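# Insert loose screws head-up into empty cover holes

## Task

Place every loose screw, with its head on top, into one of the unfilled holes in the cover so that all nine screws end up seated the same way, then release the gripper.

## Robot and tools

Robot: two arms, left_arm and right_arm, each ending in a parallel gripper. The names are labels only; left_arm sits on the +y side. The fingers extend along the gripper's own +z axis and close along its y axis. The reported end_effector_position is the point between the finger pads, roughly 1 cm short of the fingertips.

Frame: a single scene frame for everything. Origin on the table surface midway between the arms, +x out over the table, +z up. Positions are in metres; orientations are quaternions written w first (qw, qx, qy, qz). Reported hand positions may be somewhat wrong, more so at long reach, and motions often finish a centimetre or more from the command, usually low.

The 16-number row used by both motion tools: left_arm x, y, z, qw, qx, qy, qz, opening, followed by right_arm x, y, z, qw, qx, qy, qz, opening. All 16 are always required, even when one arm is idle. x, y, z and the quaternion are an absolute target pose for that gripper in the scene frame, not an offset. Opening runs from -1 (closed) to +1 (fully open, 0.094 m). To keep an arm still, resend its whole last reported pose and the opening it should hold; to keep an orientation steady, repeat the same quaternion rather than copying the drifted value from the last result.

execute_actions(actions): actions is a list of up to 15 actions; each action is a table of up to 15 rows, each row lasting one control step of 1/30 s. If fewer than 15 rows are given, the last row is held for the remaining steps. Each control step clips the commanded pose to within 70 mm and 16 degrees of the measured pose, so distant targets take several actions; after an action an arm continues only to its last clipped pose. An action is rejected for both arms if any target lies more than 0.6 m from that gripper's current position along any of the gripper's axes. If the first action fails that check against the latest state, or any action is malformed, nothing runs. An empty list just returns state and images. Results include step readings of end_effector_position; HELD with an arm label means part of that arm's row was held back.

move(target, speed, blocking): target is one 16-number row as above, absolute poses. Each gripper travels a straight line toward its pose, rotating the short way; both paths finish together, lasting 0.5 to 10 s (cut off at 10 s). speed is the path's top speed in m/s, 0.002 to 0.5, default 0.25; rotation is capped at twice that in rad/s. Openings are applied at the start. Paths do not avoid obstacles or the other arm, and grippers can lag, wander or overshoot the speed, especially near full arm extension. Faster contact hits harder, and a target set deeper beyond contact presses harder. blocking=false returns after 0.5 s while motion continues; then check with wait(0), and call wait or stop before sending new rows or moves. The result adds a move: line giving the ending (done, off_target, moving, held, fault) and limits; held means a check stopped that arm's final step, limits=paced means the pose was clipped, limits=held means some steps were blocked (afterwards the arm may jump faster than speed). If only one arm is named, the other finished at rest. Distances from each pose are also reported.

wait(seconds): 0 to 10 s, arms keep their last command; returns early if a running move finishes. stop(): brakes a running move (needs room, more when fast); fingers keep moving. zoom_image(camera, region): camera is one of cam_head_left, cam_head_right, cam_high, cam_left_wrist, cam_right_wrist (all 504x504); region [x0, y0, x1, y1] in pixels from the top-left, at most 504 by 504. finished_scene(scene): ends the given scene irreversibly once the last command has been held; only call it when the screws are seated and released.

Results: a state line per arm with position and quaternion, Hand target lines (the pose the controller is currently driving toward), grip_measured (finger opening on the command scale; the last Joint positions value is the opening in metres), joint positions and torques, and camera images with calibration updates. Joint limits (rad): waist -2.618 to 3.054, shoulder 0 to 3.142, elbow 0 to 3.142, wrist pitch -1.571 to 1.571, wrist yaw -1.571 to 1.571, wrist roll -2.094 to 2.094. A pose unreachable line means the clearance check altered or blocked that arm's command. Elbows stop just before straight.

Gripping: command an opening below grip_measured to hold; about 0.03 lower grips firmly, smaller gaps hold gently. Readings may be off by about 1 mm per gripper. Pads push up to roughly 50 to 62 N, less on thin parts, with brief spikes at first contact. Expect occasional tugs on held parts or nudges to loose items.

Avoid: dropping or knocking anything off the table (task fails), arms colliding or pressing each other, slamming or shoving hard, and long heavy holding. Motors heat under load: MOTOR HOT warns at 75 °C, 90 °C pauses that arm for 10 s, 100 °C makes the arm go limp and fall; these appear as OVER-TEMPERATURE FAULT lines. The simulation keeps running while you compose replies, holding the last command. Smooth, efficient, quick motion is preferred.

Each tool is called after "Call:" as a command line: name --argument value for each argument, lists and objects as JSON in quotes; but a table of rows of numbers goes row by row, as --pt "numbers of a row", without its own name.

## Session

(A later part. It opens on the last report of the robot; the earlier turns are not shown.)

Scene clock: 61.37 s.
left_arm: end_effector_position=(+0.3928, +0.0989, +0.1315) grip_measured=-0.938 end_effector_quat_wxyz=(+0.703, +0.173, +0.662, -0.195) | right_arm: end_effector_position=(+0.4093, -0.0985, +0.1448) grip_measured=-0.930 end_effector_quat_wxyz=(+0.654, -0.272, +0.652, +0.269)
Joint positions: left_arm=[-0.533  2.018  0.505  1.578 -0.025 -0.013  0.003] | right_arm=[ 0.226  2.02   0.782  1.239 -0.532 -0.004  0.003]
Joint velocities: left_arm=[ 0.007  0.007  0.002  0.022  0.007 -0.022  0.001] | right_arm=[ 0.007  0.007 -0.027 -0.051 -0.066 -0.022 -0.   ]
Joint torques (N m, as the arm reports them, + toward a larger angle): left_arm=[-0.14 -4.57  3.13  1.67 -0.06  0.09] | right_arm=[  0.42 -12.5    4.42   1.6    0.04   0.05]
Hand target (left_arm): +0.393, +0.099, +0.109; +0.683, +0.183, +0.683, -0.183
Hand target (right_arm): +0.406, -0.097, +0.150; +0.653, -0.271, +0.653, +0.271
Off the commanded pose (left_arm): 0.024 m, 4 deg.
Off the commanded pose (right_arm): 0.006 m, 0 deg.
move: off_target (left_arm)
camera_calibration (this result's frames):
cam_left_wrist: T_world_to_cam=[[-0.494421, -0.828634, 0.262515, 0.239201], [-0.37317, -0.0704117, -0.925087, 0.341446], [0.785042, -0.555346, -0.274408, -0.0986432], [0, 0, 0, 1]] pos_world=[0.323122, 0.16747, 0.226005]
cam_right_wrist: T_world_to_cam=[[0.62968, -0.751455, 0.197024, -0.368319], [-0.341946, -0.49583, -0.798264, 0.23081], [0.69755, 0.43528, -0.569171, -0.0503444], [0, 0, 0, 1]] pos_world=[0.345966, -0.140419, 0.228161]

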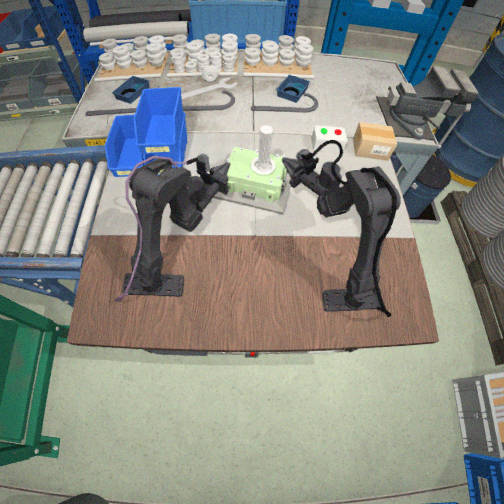

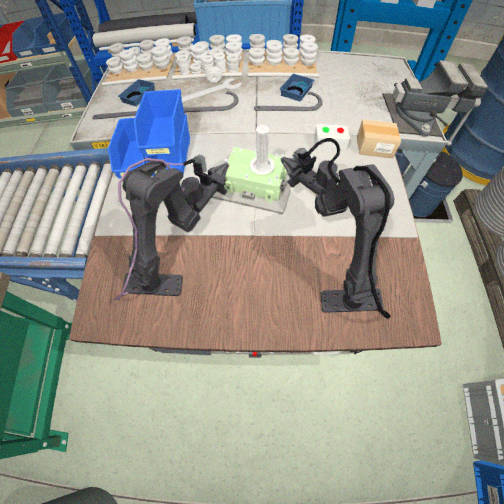

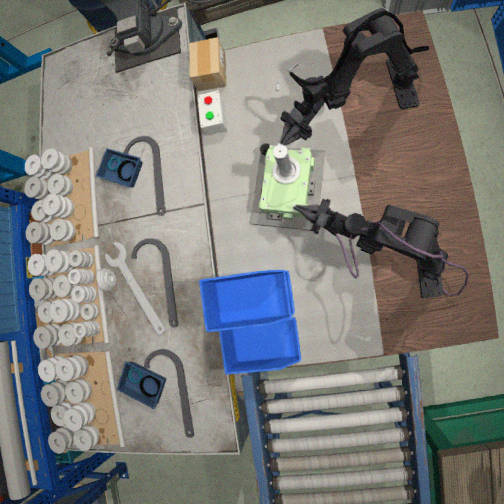

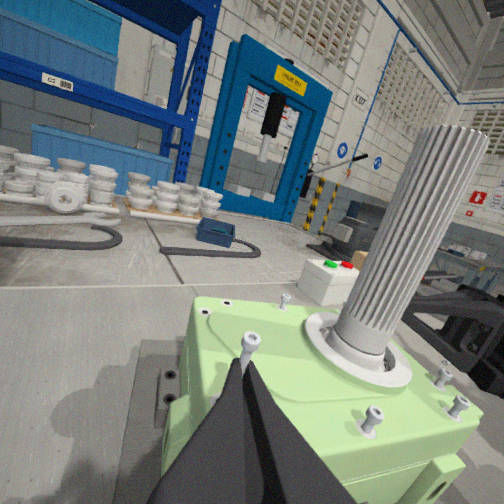

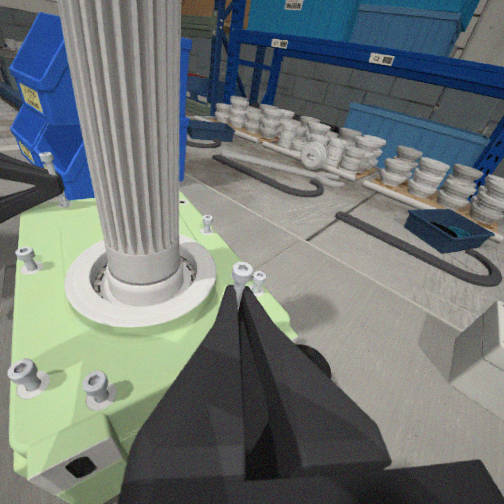

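Call:
move --target '[0.392,0.103,0.146,0.646,0.192,0.718,-0.173,-1, 0.406,-0.097,0.15,0.653,-0.271,0.653,0.271,-1]' --speed 0.03

Call:
zoom_image --camera "cam_right_wrist" --region '[0, 100, 140, 240]'

Call:
move --target '[0.392,0.103,0.118,0.646,0.192,0.718,-0.173,-1, 0.406,-0.097,0.15,0.653,-0.271,0.653,0.271,-1]' --speed 0.03

Call:
zoom_image --camera "cam_right_wrist" --region '[0, 100, 140, 240]'

Scene clock: 64.73 s.
left_arm: end_effector_position=(+0.3867, +0.1026, +0.1323) grip_measured=-0.938 end_effector_quat_wxyz=(+0.637, +0.192, +0.726, -0.175) | right_arm: end_effector_position=(+0.4093, -0.0985, +0.1448) grip_measured=-0.930 end_effector_quat_wxyz=(+0.654, -0.272, +0.652, +0.269)
Joint positions: left_arm=[-0.533  1.757  0.505  1.123 -0.025 -0.013  0.003] | right_arm=[ 0.226  2.02   0.782  1.239 -0.532 -0.004  0.003]
Joint velocities: left_arm=[ 0.002  0.007 -0.017  0.066 -0.022 -0.051 -0.   ] | right_arm=[-0.012 -0.002 -0.007 -0.007 -0.037  0.022 -0.001]
Joint torques (N m, as the arm reports them, + toward a larger angle): left_arm=[ 0.8  -8.14  5.87  1.77  0.05  0.08] | right_arm=[  0.46 -12.54   4.44   1.6    0.04   0.04]
Hand target (left_arm): +0.392, +0.103, +0.146; +0.647, +0.192, +0.718, -0.173
Hand target (right_arm): +0.406, -0.097, +0.150; +0.653, -0.271, +0.653, +0.271
Off the commanded pose (left_arm): 0.015 m, 1 deg.
Off the commanded pose (right_arm): 0.006 m, 0 deg.
move: off_target (left_arm)
camera_calibration (this result's frames):
cam_left_wrist: T_world_to_cam=[[-0.451642, -0.854935, 0.255158, 0.226217], [-0.520175, 0.0199696, -0.853826, 0.378299], [0.72487, -0.518351, -0.453735, -0.0483613], [0, 0, 0, 1]] pos_world=[0.334007, 0.160779, 0.243338]
cam_right_wrist: T_world_to_cam=[[0.62968, -0.751455, 0.197024, -0.368319], [-0.341946, -0.49583, -0.798264, 0.23081], [0.69755, 0.43528, -0.569171, -0.0503444], [0, 0, 0, 1]] pos_world=[0.345966, -0.140419, 0.228161]

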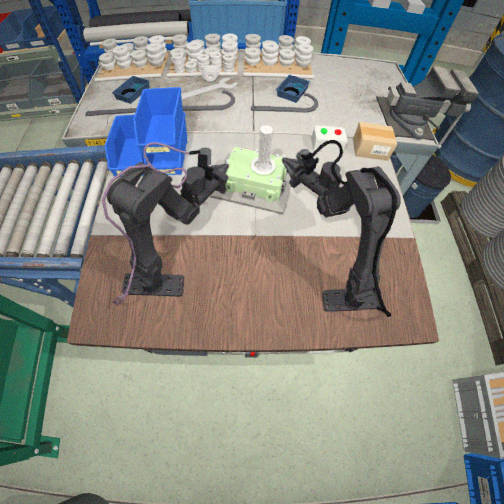

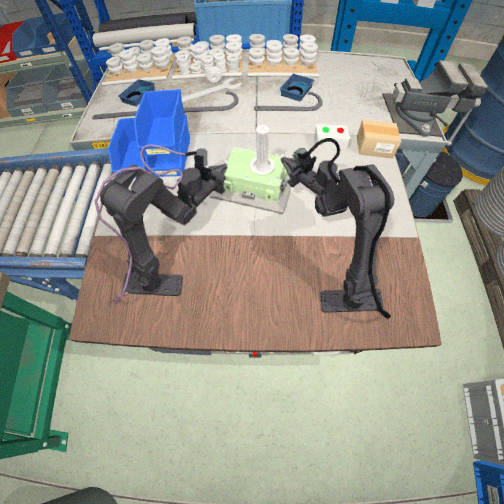

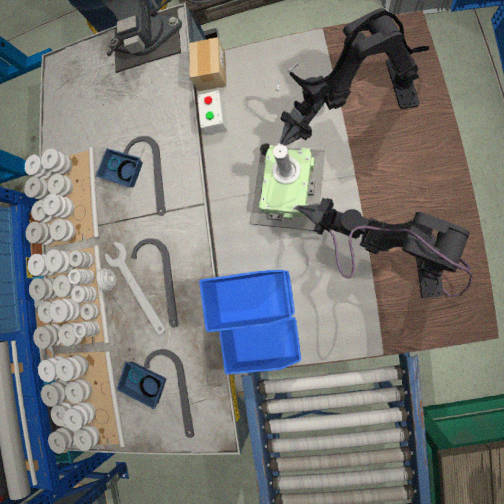

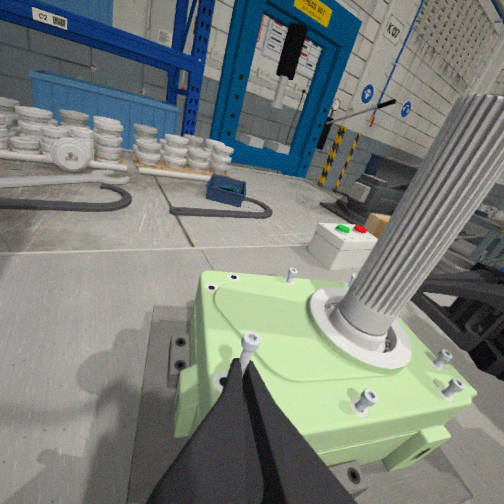

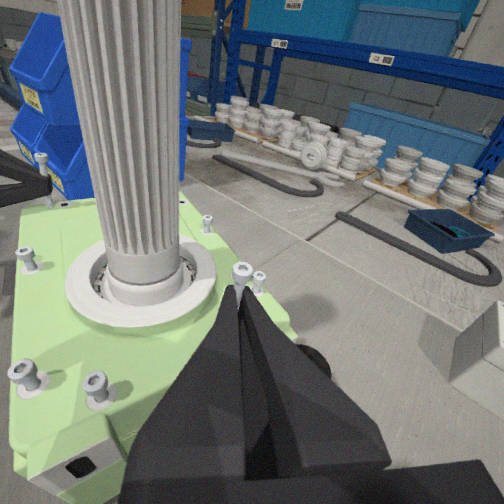

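Region (0, 100, 140, 240) of cam_right_wrist's 504x504 image, scaled by 3.600, with more detail than that image has.

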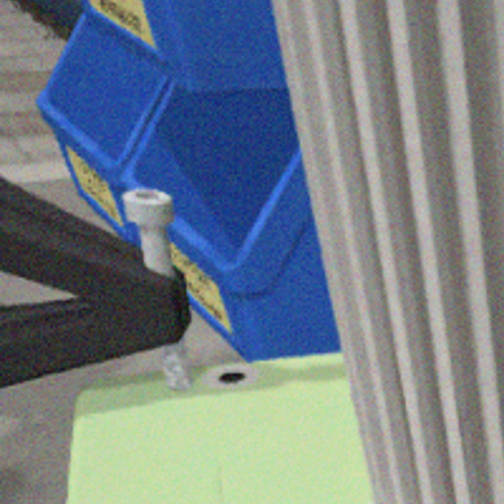

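Scene clock: 65.50 s.
left_arm: end_effector_position=(+0.3907, +0.1002, +0.1318) grip_measured=-0.938 end_effector_quat_wxyz=(+0.659, +0.186, +0.706, -0.181) | right_arm: end_effector_position=(+0.4093, -0.0985, +0.1448) grip_measured=-0.930 end_effector_quat_wxyz=(+0.654, -0.272, +0.652, +0.269)
Joint positions: left_arm=[-0.533  1.843  0.505  1.271 -0.025 -0.013  0.003] | right_arm=[ 0.226  2.02   0.782  1.239 -0.532 -0.004  0.003]
Joint velocities: left_arm=[ 0.002  0.007 -0.007  0.051  0.037 -0.007 -0.   ] | right_arm=[-0.002 -0.007 -0.017  0.051 -0.022 -0.007 -0.   ]
Joint torques (N m, as the arm reports them, + toward a larger angle): left_arm=[ 0.81 -5.42  3.73  1.83  0.05  0.06] | right_arm=[  0.44 -12.49   4.43   1.61   0.05   0.05]
Hand target (left_arm): +0.392, +0.103, +0.118; +0.646, +0.192, +0.718, -0.173
Hand target (right_arm): +0.406, -0.097, +0.150; +0.653, -0.271, +0.653, +0.271
Off the commanded pose (left_arm): 0.014 m, 2 deg.
Off the commanded pose (right_arm): 0.006 m, 0 deg.
move: off_target (left_arm)
camera_calibration (this result's frames):
cam_left_wrist: T_world_to_cam=[[-0.465169, -0.846618, 0.258563, 0.230062], [-0.474516, -0.00810221, -0.880209, 0.368433], [0.747296, -0.532139, -0.397965, -0.0675641], [0, 0, 0, 1]] pos_world=[0.332335, 0.161806, 0.237924]
cam_right_wrist: T_world_to_cam=[[0.62968, -0.751455, 0.197024, -0.368319], [-0.341946, -0.49583, -0.798264, 0.23081], [0.69755, 0.43528, -0.569171, -0.0503444], [0, 0, 0, 1]] pos_world=[0.345966, -0.140419, 0.228161]

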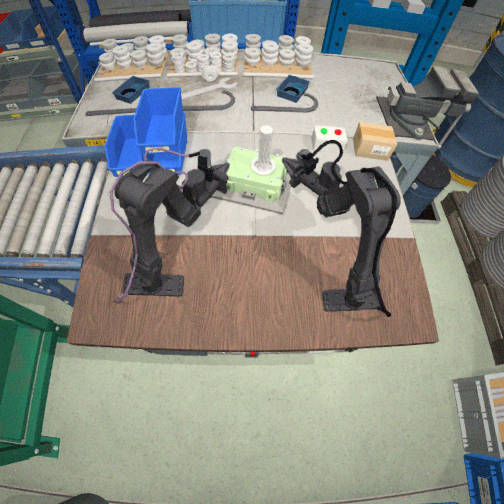

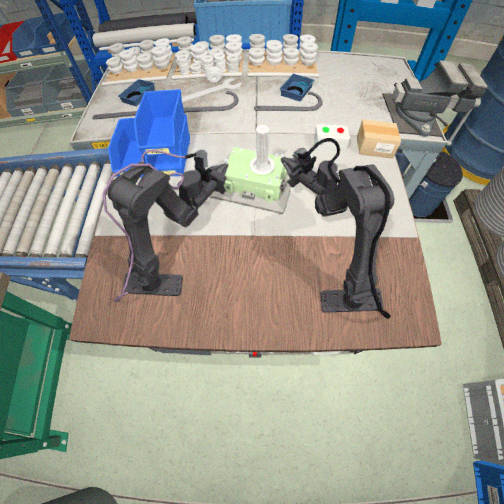

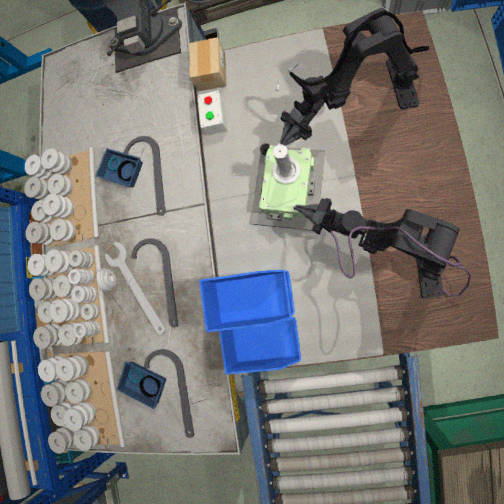

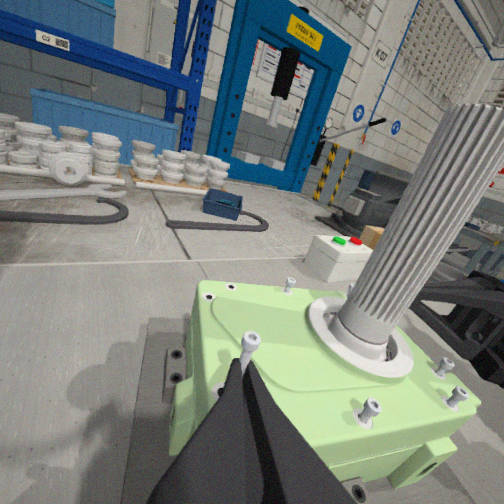

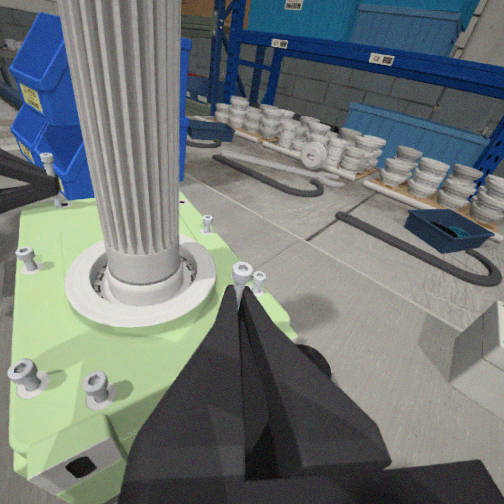

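Region (0, 100, 140, 240) of cam_right_wrist's 504x504 image, scaled by 3.600, with more detail than that image has.

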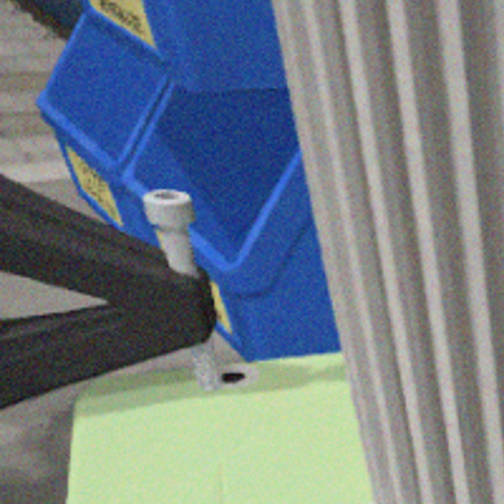

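Call:
move --target '[0.400,0.109,0.158,0.66,0.188,0.705,-0.178,-1, 0.406,-0.097,0.15,0.653,-0.271,0.653,0.271,-1]' --speed 0.05

Call:
zoom_image --camera "cam_right_wrist" --region '[0, 100, 140, 240]'

Scene clock: 66.73 s.
left_arm: end_effector_position=(+0.3917, +0.1103, +0.1379) grip_measured=-0.938 end_effector_quat_wxyz=(+0.644, +0.188, +0.720, -0.177) | right_arm: end_effector_position=(+0.4093, -0.0985, +0.1448) grip_measured=-0.930 end_effector_quat_wxyz=(+0.654, -0.272, +0.652, +0.269)
Joint positions: left_arm=[-0.502  1.754  0.505  1.14   0.002 -0.013  0.003] | right_arm=[ 0.226  2.02   0.782  1.239 -0.532 -0.004  0.003]
Joint velocities: left_arm=[-0.002 -0.007 -0.002 -0.022 -0.007  0.037 -0.   ] | right_arm=[ 0.012  0.012  0.007  0.037 -0.051 -0.022 -0.   ]
Joint torques (N m, as the arm reports them, + toward a larger angle): left_arm=[ 0.98 -8.1   6.86  1.88  0.12  0.07] | right_arm=[  0.43 -12.51   4.43   1.6    0.05   0.04]
Hand target (left_arm): +0.399, +0.109, +0.158; +0.660, +0.188, +0.705, -0.178
Hand target (right_arm): +0.406, -0.097, +0.150; +0.653, -0.271, +0.653, +0.271
Off the commanded pose (left_arm): 0.022 m, 3 deg.
Off the commanded pose (right_arm): 0.006 m, 0 deg.
move: off_target (left_arm)
camera_calibration (this result's frames):
cam_left_wrist: T_world_to_cam=[[-0.452265, -0.853373, 0.259251, 0.233142], [-0.506735, 0.00666184, -0.862076, 0.382839], [0.733945, -0.521259, -0.435447, -0.0512792], [0, 0, 0, 1]] pos_world=[0.337076, 0.169677, 0.247265]
cam_right_wrist: T_world_to_cam=[[0.62968, -0.751455, 0.197024, -0.368319], [-0.341946, -0.49583, -0.798264, 0.23081], [0.69755, 0.43528, -0.569171, -0.0503444], [0, 0, 0, 1]] pos_world=[0.345966, -0.140419, 0.228161]

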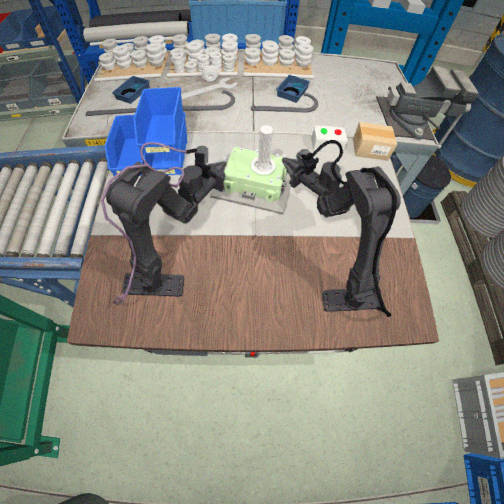

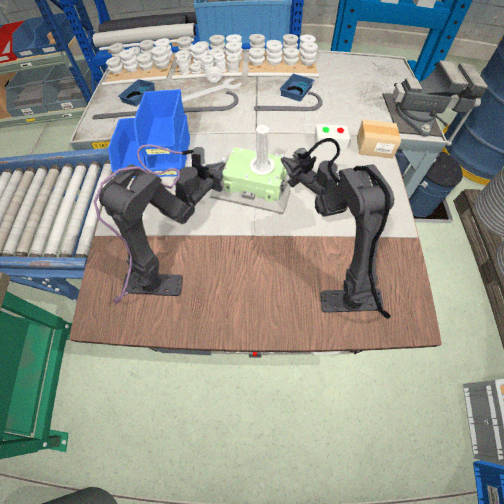

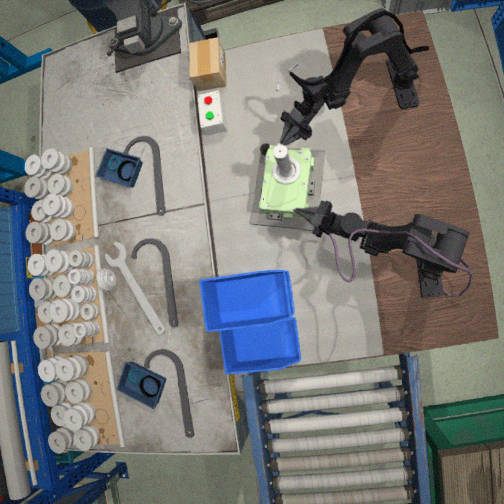

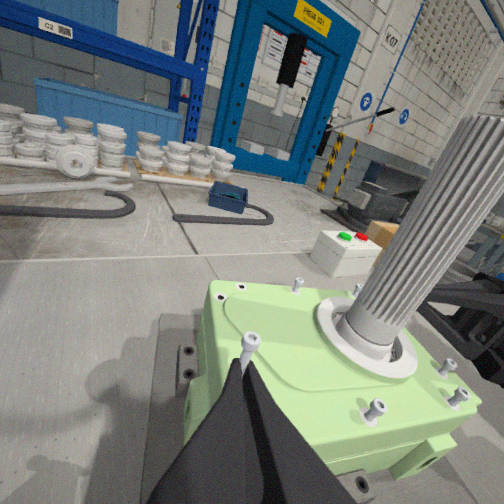

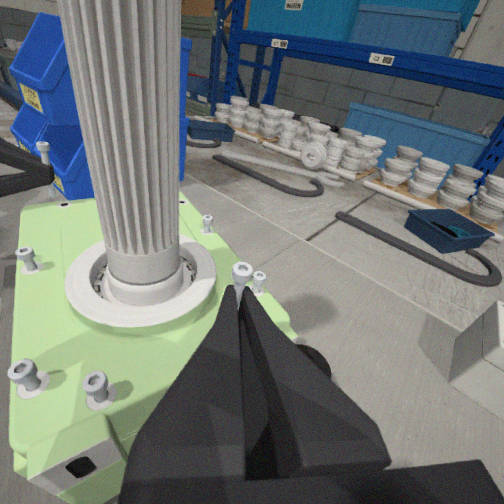

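Region (0, 100, 140, 240) of cam_right_wrist's 504x504 image, scaled by 3.600, with more detail than that image has.

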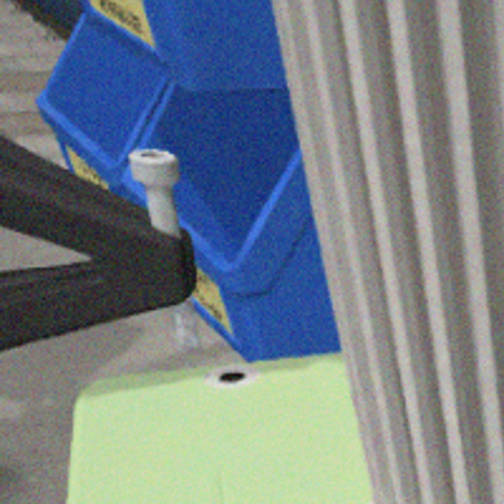

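Call:
move --target '[0.405,0.103,0.15,0.66,0.188,0.705,-0.178,-1, 0.406,-0.097,0.15,0.653,-0.271,0.653,0.271,-1]' --speed 0.1

Call:
zoom_image --camera "cam_right_wrist" --region '[0, 100, 140, 240]'

Call:
zoom_image --camera "cam_high" --region '[240, 120, 340, 240]'

Scene clock: 67.73 s.
left_arm: end_effector_position=(+0.3985, +0.1063, +0.1421) grip_measured=-0.938 end_effector_quat_wxyz=(+0.650, +0.186, +0.715, -0.178) | right_arm: end_effector_position=(+0.4093, -0.0985, +0.1448) grip_measured=-0.930 end_effector_quat_wxyz=(+0.654, -0.272, +0.652, +0.269)
Joint positions: left_arm=[-0.502  1.775  0.536  1.147  0.003 -0.013  0.003] | right_arm=[ 0.226  2.02   0.782  1.239 -0.532 -0.004  0.003]
Joint velocities: left_arm=[ 0.007 -0.007  0.012  0.051 -0.007  0.007  0.001] | right_arm=[-0.002 -0.007  0.002 -0.037 -0.037 -0.007  0.   ]
Joint torques (N m, as the arm reports them, + toward a larger angle): left_arm=[ 0.15 -5.72  6.35  2.16  0.02  0.06] | right_arm=[  0.43 -12.5    4.43   1.6    0.04   0.05]
Hand target (left_arm): +0.405, +0.103, +0.150; +0.660, +0.188, +0.705, -0.178
Hand target (right_arm): +0.406, -0.097, +0.150; +0.653, -0.271, +0.653, +0.271
Off the commanded pose (left_arm): 0.011 m, 2 deg.
Off the commanded pose (right_arm): 0.006 m, 0 deg.
move: off_target (left_arm)
camera_calibration (this result's frames):
cam_left_wrist: T_world_to_cam=[[-0.456278, -0.851077, 0.259766, 0.233], [-0.494427, -0.000232071, -0.869219, 0.386848], [0.739832, -0.525041, -0.42069, -0.0605177], [0, 0, 0, 1]] pos_world=[0.342354, 0.166616, 0.250271]
cam_right_wrist: T_world_to_cam=[[0.62968, -0.751455, 0.197024, -0.368319], [-0.341946, -0.49583, -0.798264, 0.23081], [0.69755, 0.43528, -0.569171, -0.0503444], [0, 0, 0, 1]] pos_world=[0.345966, -0.140419, 0.228161]

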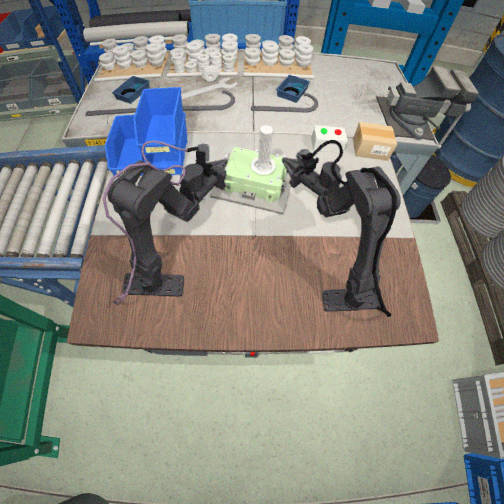

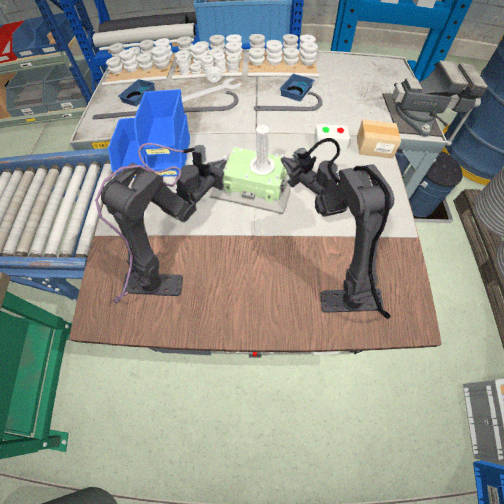

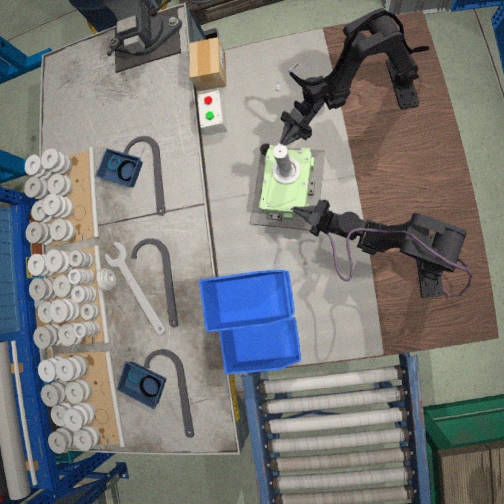

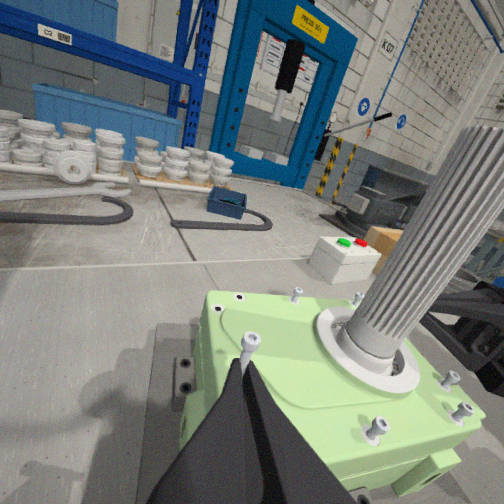

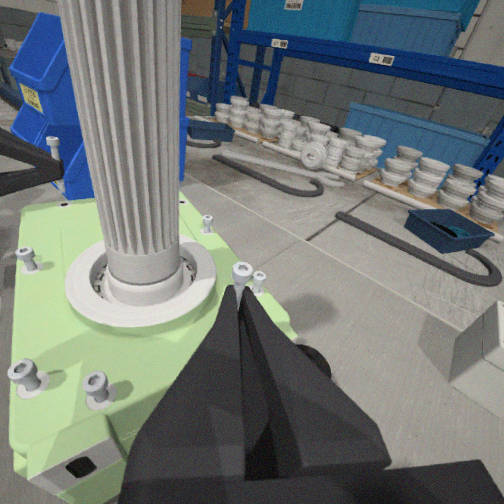

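Region (0, 100, 140, 240) of cam_right_wrist's 504x504 image, scaled by 3.600, with more detail than that image has.

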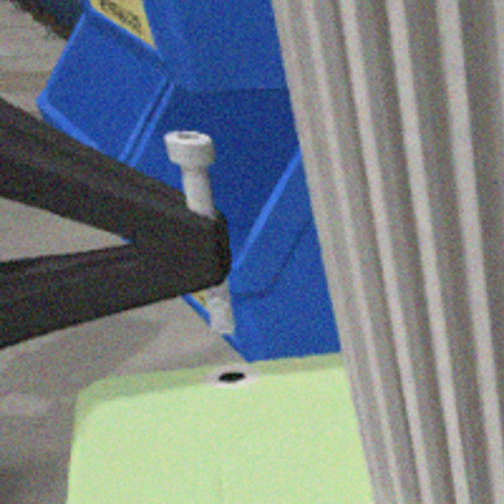

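Region (240, 120, 340, 240) of cam_high's 504x504 image, scaled by 4.200, with more detail than that image has.

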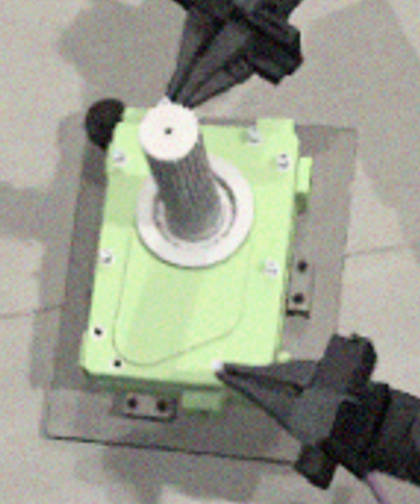

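Call:
move --target '[0.393,0.099,0.14,0.65,0.188,0.715,-0.178,-1, 0.406,-0.097,0.15,0.653,-0.271,0.653,0.271,-1]' --speed 0.05

Call:
move --target '[0.393,0.1,0.116,0.65,0.188,0.715,-0.178,-1, 0.406,-0.097,0.15,0.653,-0.271,0.653,0.271,-1]' --speed 0.03

Call:
zoom_image --camera "cam_right_wrist" --region '[0, 100, 140, 240]'

Scene clock: 68.63 s.
left_arm: end_effector_position=(+0.3952, +0.1006, +0.1421) grip_measured=-0.938 end_effector_quat_wxyz=(+0.649, +0.189, +0.714, -0.180) | right_arm: end_effector_position=(+0.4093, -0.0985, +0.1448) grip_measured=-0.930 end_effector_quat_wxyz=(+0.654, -0.272, +0.652, +0.269)
Joint positions: left_arm=[-0.522  1.775  0.536  1.147 -0.012 -0.013  0.003] | right_arm=[ 0.226  2.02   0.782  1.239 -0.532 -0.004  0.003]
Joint velocities: left_arm=[-0.022 -0.002  0.002 -0.022 -0.081  0.051  0.   ] | right_arm=[-0.012  0.002 -0.002 -0.051  0.066 -0.037 -0.001]
Joint torques (N m, as the arm reports them, + toward a larger angle): left_arm=[-0.95 -6.2   3.84  2.15 -0.18 -0.02] | right_arm=[  0.42 -12.51   4.4    1.6    0.04   0.04]
Hand target (left_arm): +0.393, +0.099, +0.140; +0.650, +0.188, +0.715, -0.178
Hand target (right_arm): +0.406, -0.097, +0.150; +0.653, -0.271, +0.653, +0.271
Off the commanded pose (left_arm): 0.003 m, 0 deg.
Off the commanded pose (right_arm): 0.006 m, 0 deg.
move: done
camera_calibration (this result's frames):
cam_left_wrist: T_world_to_cam=[[-0.461051, -0.848904, 0.258446, 0.228484], [-0.493817, 0.00346451, -0.869559, 0.384643], [0.737277, -0.528535, -0.420801, -0.0596833], [0, 0, 0, 1]] pos_world=[0.339289, 0.161084, 0.250304]
cam_right_wrist: T_world_to_cam=[[0.62968, -0.751455, 0.197024, -0.368319], [-0.341946, -0.49583, -0.798264, 0.23081], [0.69755, 0.43528, -0.569171, -0.0503444], [0, 0, 0, 1]] pos_world=[0.345966, -0.140419, 0.228161]

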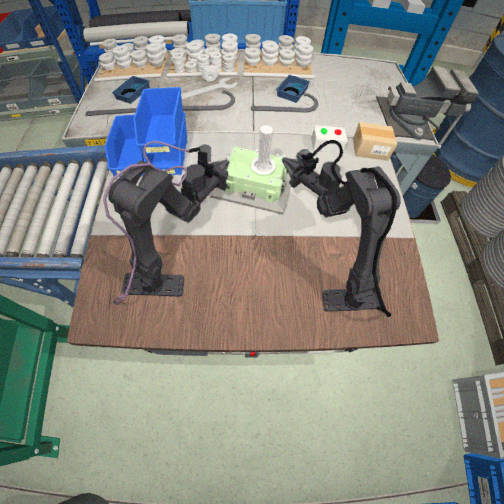

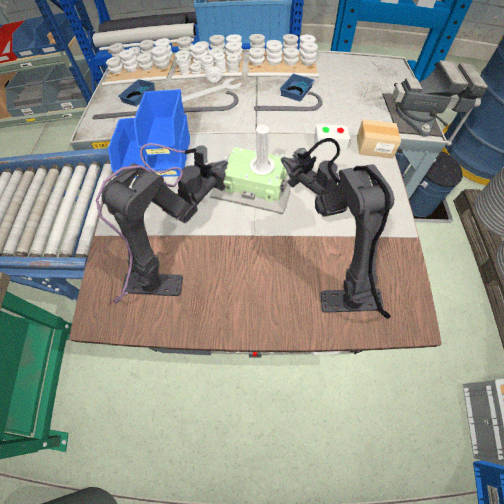

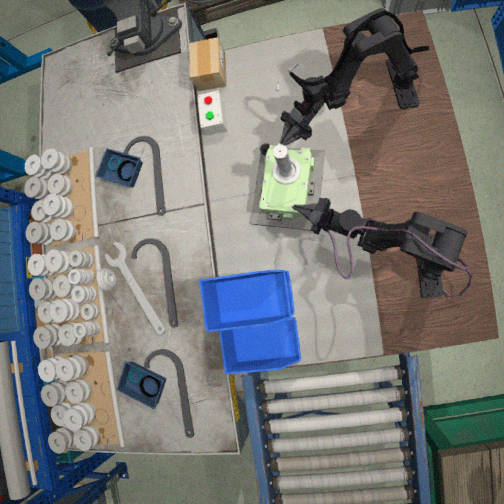

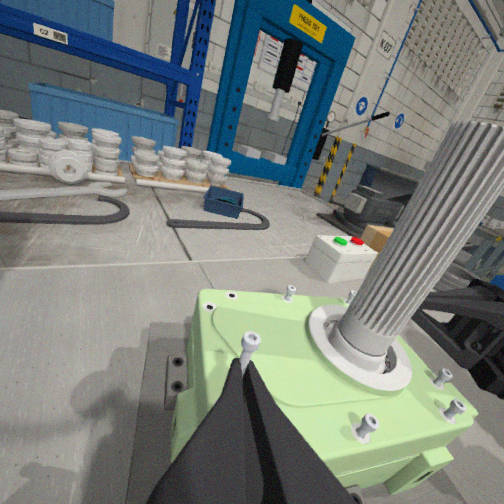

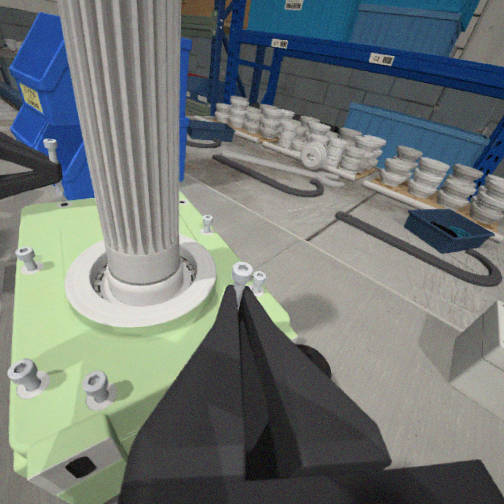

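Scene clock: 69.73 s.
left_arm: end_effector_position=(+0.3990, +0.0983, +0.1322) grip_measured=-0.938 end_effector_quat_wxyz=(+0.663, +0.185, +0.702, -0.184) | right_arm: end_effector_position=(+0.4093, -0.0985, +0.1448) grip_measured=-0.930 end_effector_quat_wxyz=(+0.654, -0.272, +0.652, +0.269)
Joint positions: left_arm=[-0.522  1.878  0.536  1.289 -0.012 -0.013  0.003] | right_arm=[ 0.226  2.02   0.782  1.239 -0.532 -0.004  0.003]
Joint velocities: left_arm=[ 0.002  0.002 -0.002  0.066  0.022  0.11   0.   ] | right_arm=[ 0.012 -0.027  0.012 -0.022 -0.007 -0.081  0.   ]
Joint torques (N m, as the arm reports them, + toward a larger angle): left_arm=[-0.68 -5.91  2.    1.98 -0.16 -0.01] | right_arm=[  0.45 -12.51   4.43   1.59   0.04   0.04]
Hand target (left_arm): +0.393, +0.100, +0.117; +0.650, +0.188, +0.715, -0.178
Hand target (right_arm): +0.406, -0.097, +0.150; +0.653, -0.271, +0.653, +0.271
Off the commanded pose (left_arm): 0.017 m, 2 deg.
Off the commanded pose (right_arm): 0.006 m, 0 deg.
move: off_target (left_arm)
camera_calibration (this result's frames):
cam_left_wrist: T_world_to_cam=[[-0.469785, -0.843667, 0.259864, 0.23366], [-0.464241, -0.0142714, -0.885594, 0.369933], [0.750855, -0.536678, -0.38496, -0.0772745], [0, 0, 0, 1]] pos_world=[0.33953, 0.160939, 0.237143]
cam_right_wrist: T_world_to_cam=[[0.62968, -0.751455, 0.197024, -0.368319], [-0.341946, -0.49583, -0.798264, 0.23081], [0.69755, 0.43528, -0.569171, -0.0503444], [0, 0, 0, 1]] pos_world=[0.345966, -0.140419, 0.228161]

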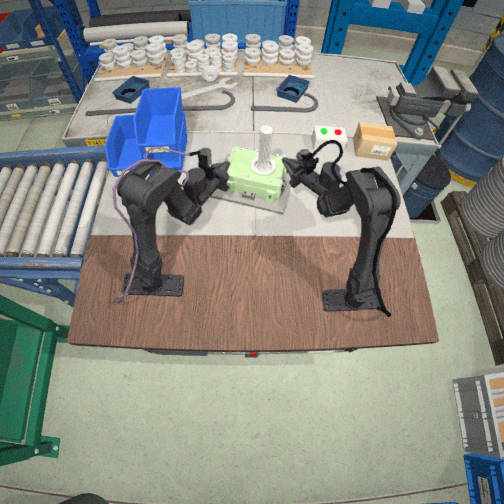

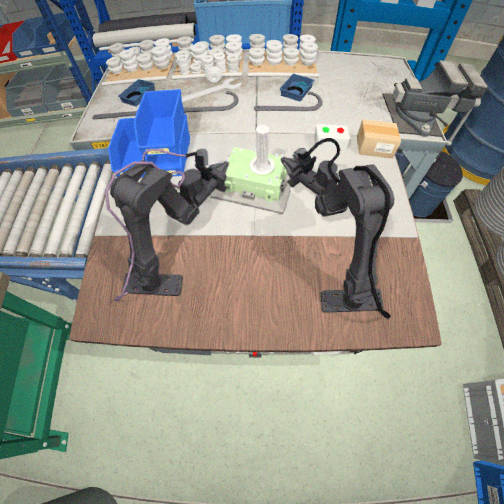

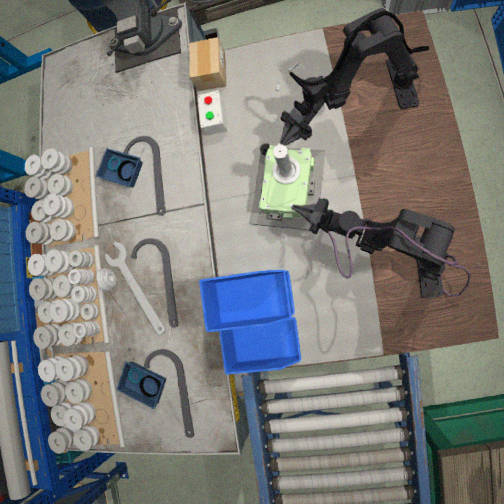

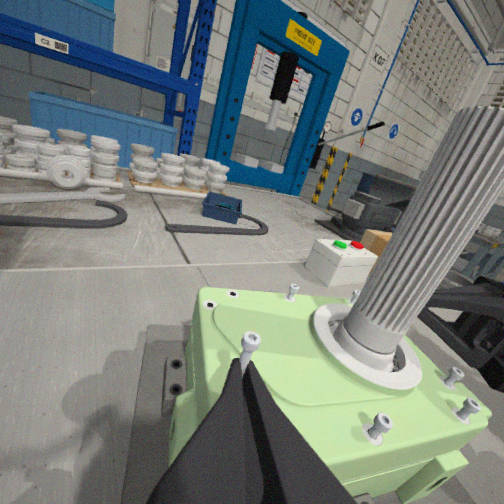

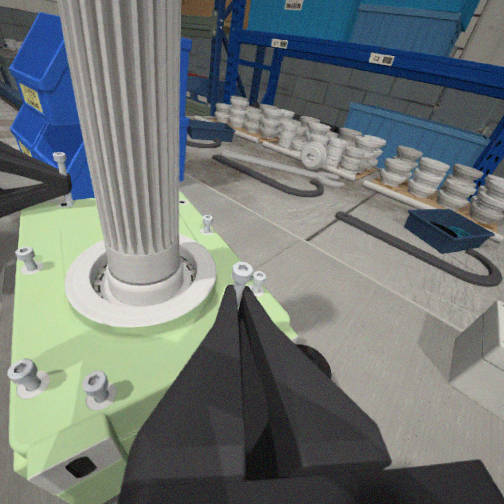

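Region (0, 100, 140, 240) of cam_right_wrist's 504x504 image, scaled by 3.600, with more detail than that image has.

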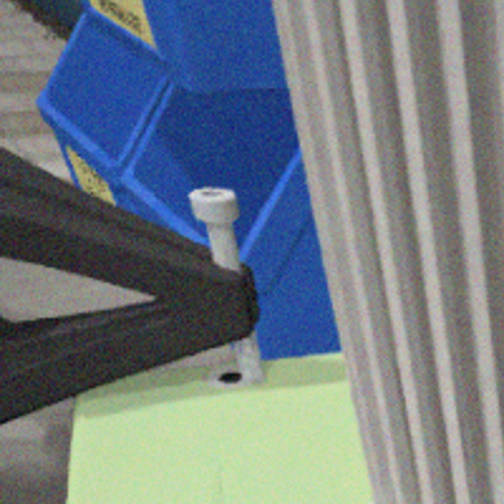

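Drifts forward on descent. Slide back under light pressure.

Call:
move --target '[0.386,0.105,0.122,0.65,0.188,0.715,-0.178,-1, 0.406,-0.097,0.15,0.653,-0.271,0.653,0.271,-1]' --speed 0.01

Call:
zoom_image --camera "cam_right_wrist" --region '[0, 100, 140, 240]'

Scene clock: 72.90 s.
left_arm: end_effector_position=(+0.3924, +0.1023, +0.1315) grip_measured=-0.938 end_effector_quat_wxyz=(+0.664, +0.185, +0.701, -0.184) | right_arm: end_effector_position=(+0.4093, -0.0985, +0.1448) grip_measured=-0.930 end_effector_quat_wxyz=(+0.654, -0.272, +0.652, +0.269)
Joint positions: left_arm=[-0.522  1.864  0.503  1.309 -0.012 -0.013  0.003] | right_arm=[ 0.226  2.02   0.782  1.239 -0.532 -0.004  0.003]
Joint velocities: left_arm=[-0.007  0.002 -0.002 -0.037  0.022  0.051  0.   ] | right_arm=[-0.007 -0.002  0.007 -0.037 -0.022  0.066  0.001]
Joint torques (N m, as the arm reports them, + toward a larger angle): left_arm=[-0.48 -8.03  1.95  1.65 -0.13 -0.01] | right_arm=[  0.44 -12.54   4.44   1.6    0.04   0.05]
Hand target (left_arm): +0.386, +0.105, +0.122; +0.650, +0.188, +0.715, -0.178
Hand target (right_arm): +0.406, -0.097, +0.150; +0.653, -0.271, +0.653, +0.271
Off the commanded pose (left_arm): 0.012 m, 2 deg.
Off the commanded pose (right_arm): 0.006 m, 0 deg.
move: off_target (left_arm)
camera_calibration (this result's frames):
cam_left_wrist: T_world_to_cam=[[-0.470125, -0.843463, 0.259911, 0.234185], [-0.463082, -0.0149667, -0.886189, 0.365991], [0.751357, -0.536979, -0.383556, -0.0707547], [0, 0, 0, 1]] pos_world=[0.332742, 0.16501, 0.236331]
cam_right_wrist: T_world_to_cam=[[0.62968, -0.751455, 0.197024, -0.368319], [-0.341946, -0.49583, -0.798264, 0.23081], [0.69755, 0.43528, -0.569171, -0.0503444], [0, 0, 0, 1]] pos_world=[0.345966, -0.140419, 0.228161]

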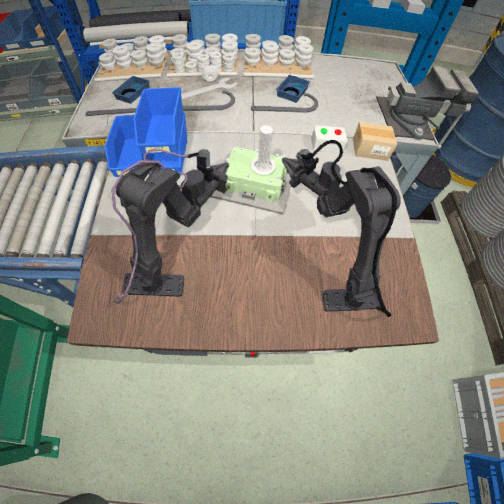

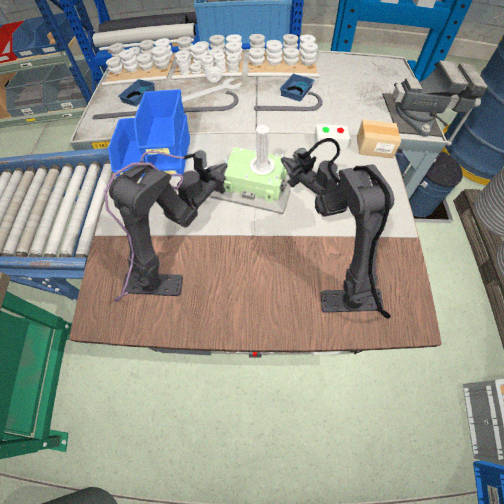

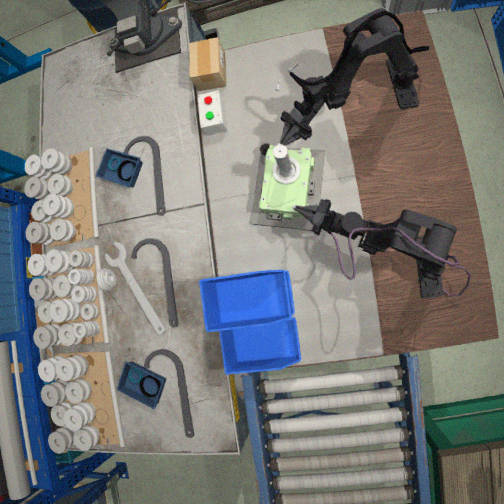

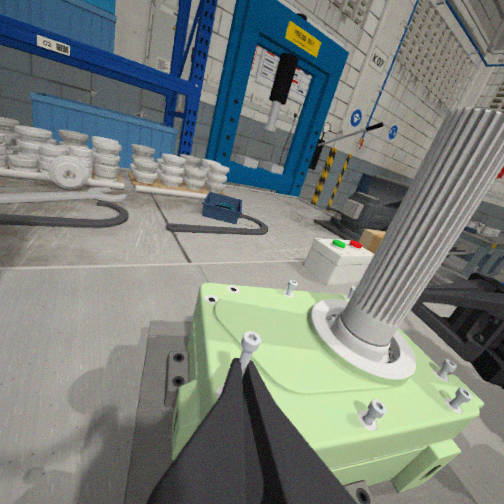

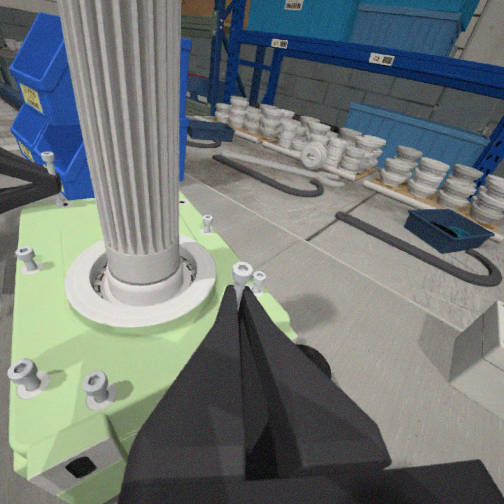

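Region (0, 100, 140, 240) of cam_right_wrist's 504x504 image, scaled by 3.600, with more detail than that image has.

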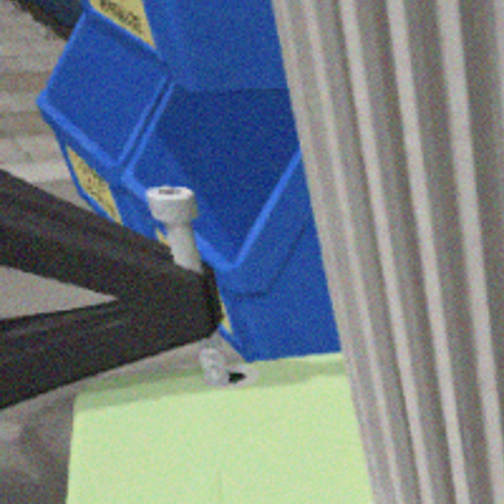

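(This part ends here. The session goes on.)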